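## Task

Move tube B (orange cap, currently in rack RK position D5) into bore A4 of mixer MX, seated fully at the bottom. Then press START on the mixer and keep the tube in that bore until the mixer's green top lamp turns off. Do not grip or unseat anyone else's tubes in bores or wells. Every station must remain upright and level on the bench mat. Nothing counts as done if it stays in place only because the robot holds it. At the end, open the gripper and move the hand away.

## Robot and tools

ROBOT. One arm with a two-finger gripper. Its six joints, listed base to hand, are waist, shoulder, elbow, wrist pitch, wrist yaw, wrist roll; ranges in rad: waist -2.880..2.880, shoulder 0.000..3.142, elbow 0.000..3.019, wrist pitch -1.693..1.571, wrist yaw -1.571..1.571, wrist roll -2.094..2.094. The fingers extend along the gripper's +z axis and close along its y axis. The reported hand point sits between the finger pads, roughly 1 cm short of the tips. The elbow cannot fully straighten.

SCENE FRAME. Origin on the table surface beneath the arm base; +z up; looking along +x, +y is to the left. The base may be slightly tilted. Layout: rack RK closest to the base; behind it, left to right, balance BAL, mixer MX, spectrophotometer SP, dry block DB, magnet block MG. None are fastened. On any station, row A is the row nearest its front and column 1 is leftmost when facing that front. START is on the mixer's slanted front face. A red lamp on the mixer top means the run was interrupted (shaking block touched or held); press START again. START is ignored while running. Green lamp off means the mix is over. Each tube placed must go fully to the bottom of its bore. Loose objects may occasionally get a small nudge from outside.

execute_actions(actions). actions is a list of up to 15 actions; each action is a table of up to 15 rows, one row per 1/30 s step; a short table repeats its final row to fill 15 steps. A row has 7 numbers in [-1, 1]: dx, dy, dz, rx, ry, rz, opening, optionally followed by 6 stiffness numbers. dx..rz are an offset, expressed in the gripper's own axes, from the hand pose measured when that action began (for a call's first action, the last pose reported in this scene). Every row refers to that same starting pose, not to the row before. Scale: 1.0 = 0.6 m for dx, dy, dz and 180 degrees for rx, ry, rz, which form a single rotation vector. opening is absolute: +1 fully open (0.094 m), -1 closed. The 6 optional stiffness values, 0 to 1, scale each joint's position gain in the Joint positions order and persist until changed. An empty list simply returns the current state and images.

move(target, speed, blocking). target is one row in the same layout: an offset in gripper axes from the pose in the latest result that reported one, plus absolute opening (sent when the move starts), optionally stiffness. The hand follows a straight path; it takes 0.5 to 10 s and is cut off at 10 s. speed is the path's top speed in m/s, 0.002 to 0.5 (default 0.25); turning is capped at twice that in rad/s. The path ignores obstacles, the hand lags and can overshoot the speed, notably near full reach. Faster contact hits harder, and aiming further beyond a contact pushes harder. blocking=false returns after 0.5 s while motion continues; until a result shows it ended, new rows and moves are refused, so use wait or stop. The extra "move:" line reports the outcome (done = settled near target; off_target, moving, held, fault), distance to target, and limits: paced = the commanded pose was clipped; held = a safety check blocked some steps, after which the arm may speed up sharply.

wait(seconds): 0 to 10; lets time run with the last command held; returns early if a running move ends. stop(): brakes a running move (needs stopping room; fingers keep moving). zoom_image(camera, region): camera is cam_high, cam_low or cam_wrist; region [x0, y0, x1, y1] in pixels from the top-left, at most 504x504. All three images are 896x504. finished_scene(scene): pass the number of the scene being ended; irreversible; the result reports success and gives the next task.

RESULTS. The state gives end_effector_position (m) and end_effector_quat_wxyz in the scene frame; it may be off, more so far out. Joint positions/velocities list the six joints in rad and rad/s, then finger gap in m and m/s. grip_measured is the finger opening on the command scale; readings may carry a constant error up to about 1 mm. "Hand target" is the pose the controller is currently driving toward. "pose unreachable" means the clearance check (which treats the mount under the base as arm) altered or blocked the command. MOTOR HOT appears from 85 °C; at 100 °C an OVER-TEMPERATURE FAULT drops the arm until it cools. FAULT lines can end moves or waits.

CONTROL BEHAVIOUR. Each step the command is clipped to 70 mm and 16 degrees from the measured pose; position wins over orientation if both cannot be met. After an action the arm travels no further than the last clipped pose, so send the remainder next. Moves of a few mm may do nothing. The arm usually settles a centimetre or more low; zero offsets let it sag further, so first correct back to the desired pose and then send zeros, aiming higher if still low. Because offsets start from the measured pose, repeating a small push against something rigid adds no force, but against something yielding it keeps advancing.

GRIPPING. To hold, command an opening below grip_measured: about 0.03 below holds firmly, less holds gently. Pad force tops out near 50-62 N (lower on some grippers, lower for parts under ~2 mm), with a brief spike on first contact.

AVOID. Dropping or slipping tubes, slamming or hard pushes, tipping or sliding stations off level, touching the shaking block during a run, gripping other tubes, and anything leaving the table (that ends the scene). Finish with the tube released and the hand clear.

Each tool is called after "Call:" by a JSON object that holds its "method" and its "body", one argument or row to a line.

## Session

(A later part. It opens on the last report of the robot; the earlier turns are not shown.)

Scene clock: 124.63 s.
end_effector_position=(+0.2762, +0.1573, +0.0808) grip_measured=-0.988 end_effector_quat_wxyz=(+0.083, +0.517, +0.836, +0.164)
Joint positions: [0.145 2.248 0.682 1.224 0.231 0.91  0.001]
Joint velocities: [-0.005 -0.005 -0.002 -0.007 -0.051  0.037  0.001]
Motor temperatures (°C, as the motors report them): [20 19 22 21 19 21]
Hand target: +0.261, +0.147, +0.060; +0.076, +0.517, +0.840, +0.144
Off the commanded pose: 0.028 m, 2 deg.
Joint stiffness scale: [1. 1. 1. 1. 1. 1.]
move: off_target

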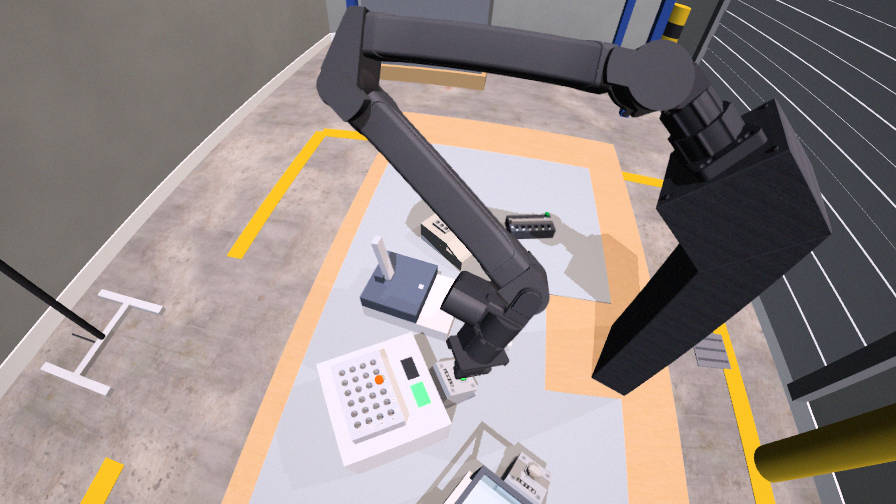

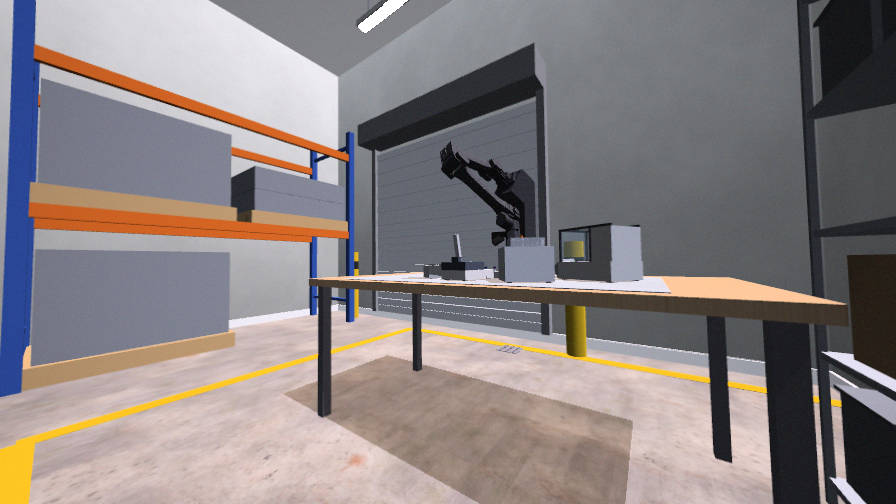

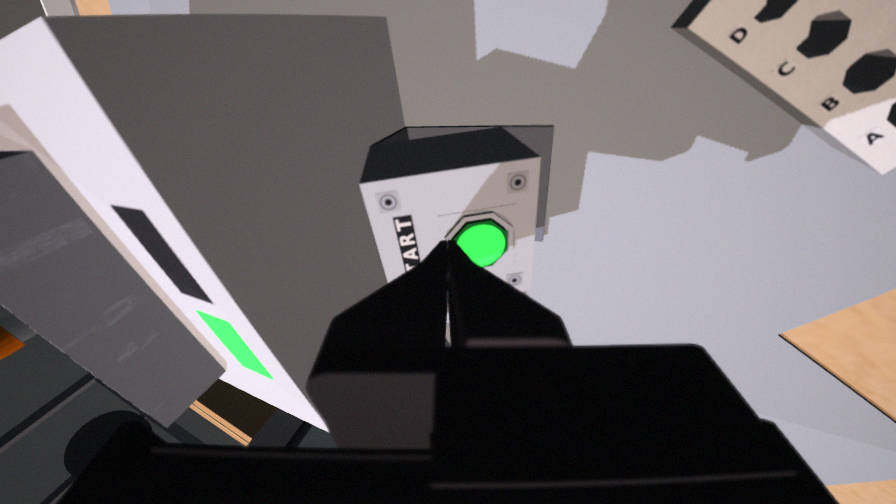

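Call:
{"method": "move", "body": {
  "target": [-0.05,0,-0.2,0.05,0,0,-1],
  "speed": 0.1
}}

Call:
{"method": "wait", "body": {
  "seconds": 10
}}

Scene clock: 127.47 s.
end_effector_position=(+0.2665, +0.1038, +0.1825) grip_measured=-0.988 end_effector_quat_wxyz=(+0.057, +0.524, +0.844, +0.097)
Joint positions: [0.197 1.893 0.394 1.048 0.384 0.964 0.001]
Joint velocities: [-0.015 -0.005 -0.022 -0.012 -0.022  0.022  0.   ]
Motor temperatures (°C, as the motors report them): [20 19 22 21 19 21]
Hand target: +0.255, +0.107, +0.191; +0.043, +0.521, +0.847, +0.097
Off the commanded pose: 0.017 m, 2 deg.
Joint stiffness scale: [1. 1. 1. 1. 1. 1.]
move: off_target

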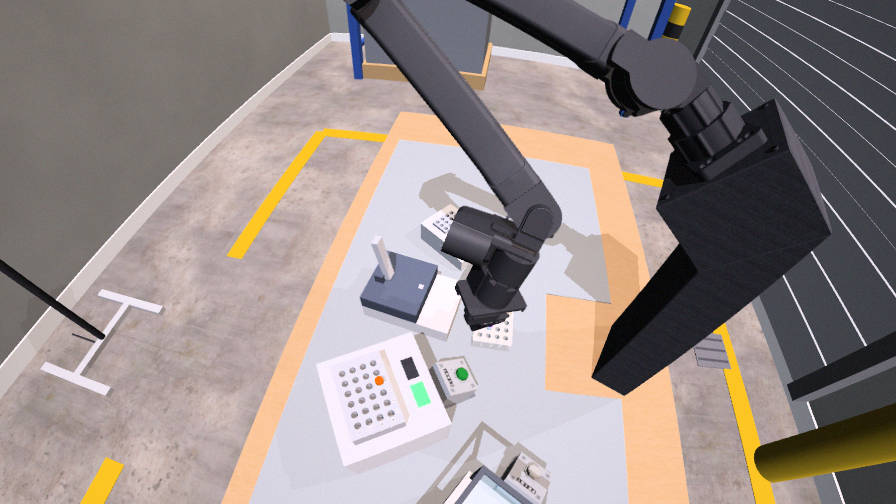

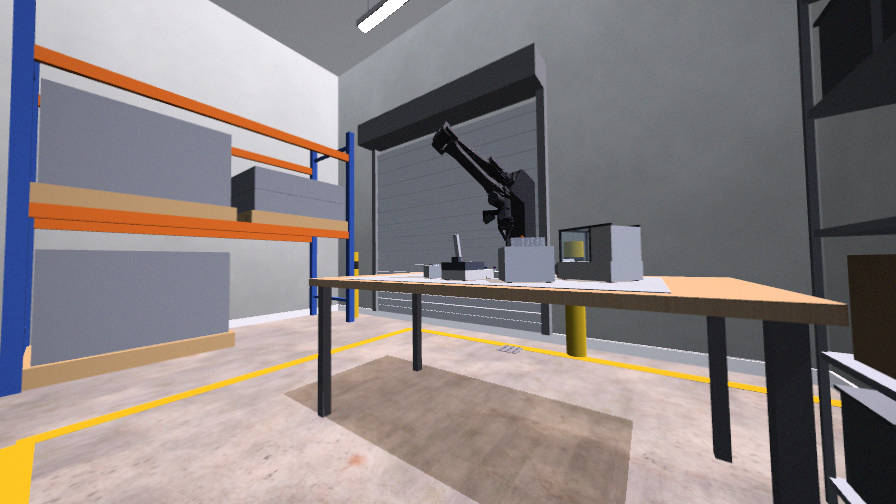

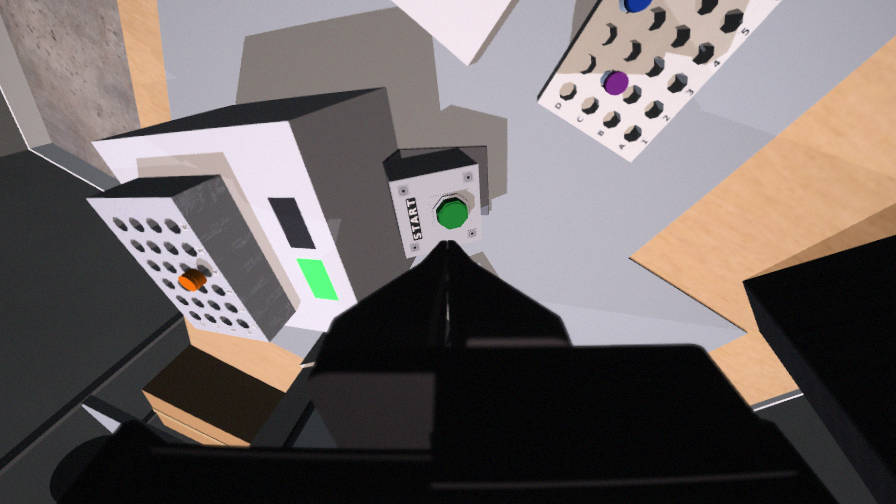

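Scene clock: 137.47 s.
end_effector_position=(+0.2665, +0.1038, +0.1825) grip_measured=-0.988 end_effector_quat_wxyz=(+0.057, +0.525, +0.844, +0.097)
Joint positions: [0.197 1.893 0.394 1.048 0.384 0.966 0.001]
Joint velocities: [ 0.005  0.005  0.007 -0.002 -0.051  0.037 -0.   ]
Motor temperatures (°C, as the motors report them): [20 19 23 21 19 21]
Hand target: +0.255, +0.107, +0.191; +0.043, +0.521, +0.847, +0.097
Off the commanded pose: 0.017 m, 2 deg.
Joint stiffness scale: [1. 1. 1. 1. 1. 1.]
wait: 10.00 s; at rest by 0.17 s

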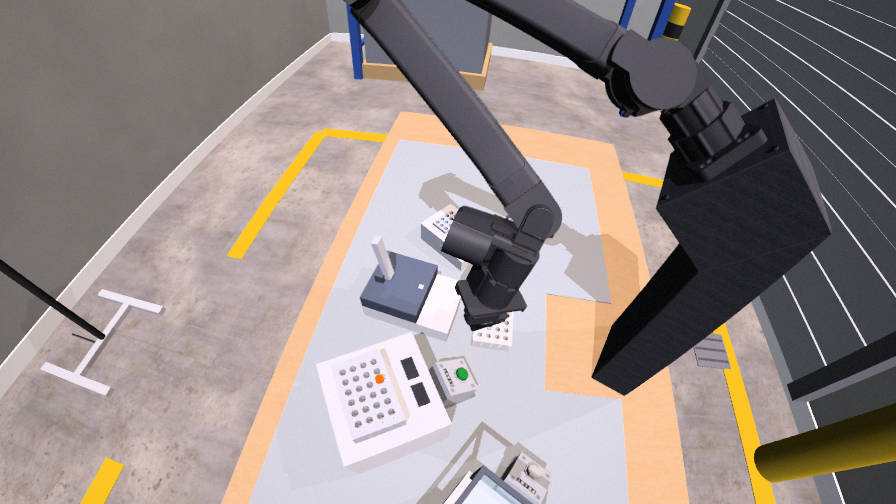

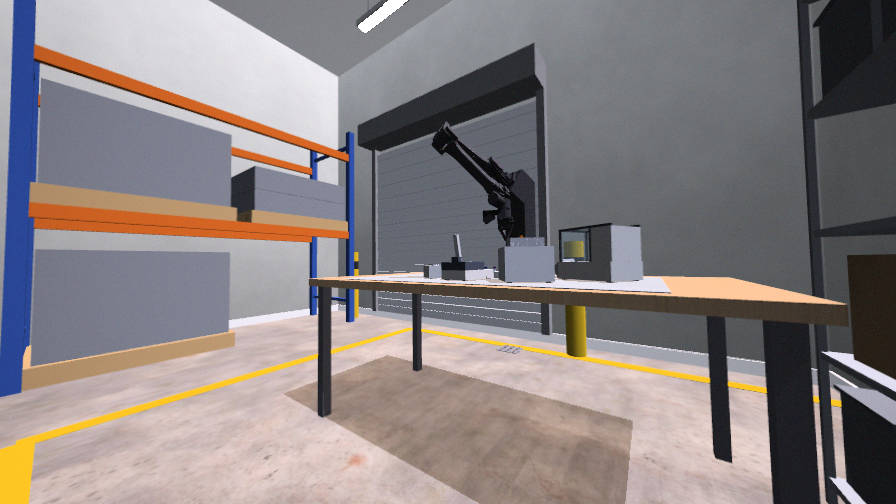

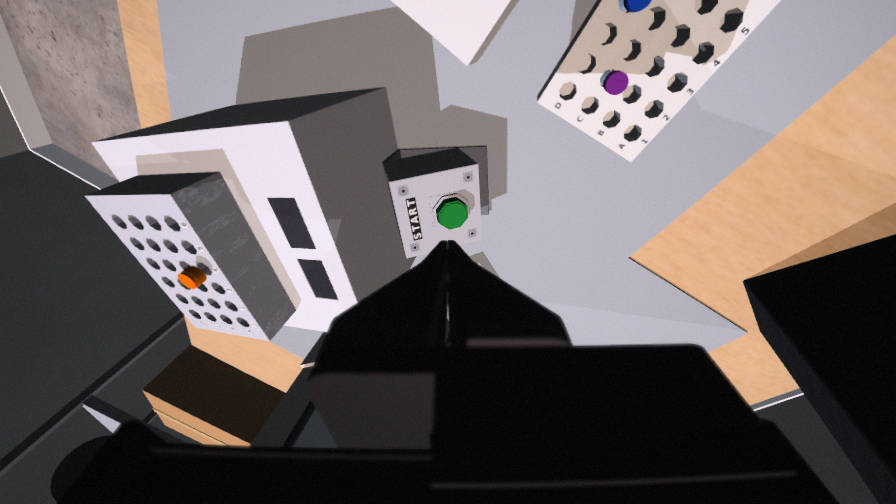

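Call:
{"method": "finished_scene", "body": {
  "scene": 1
}}

The scene is finished: the task was done.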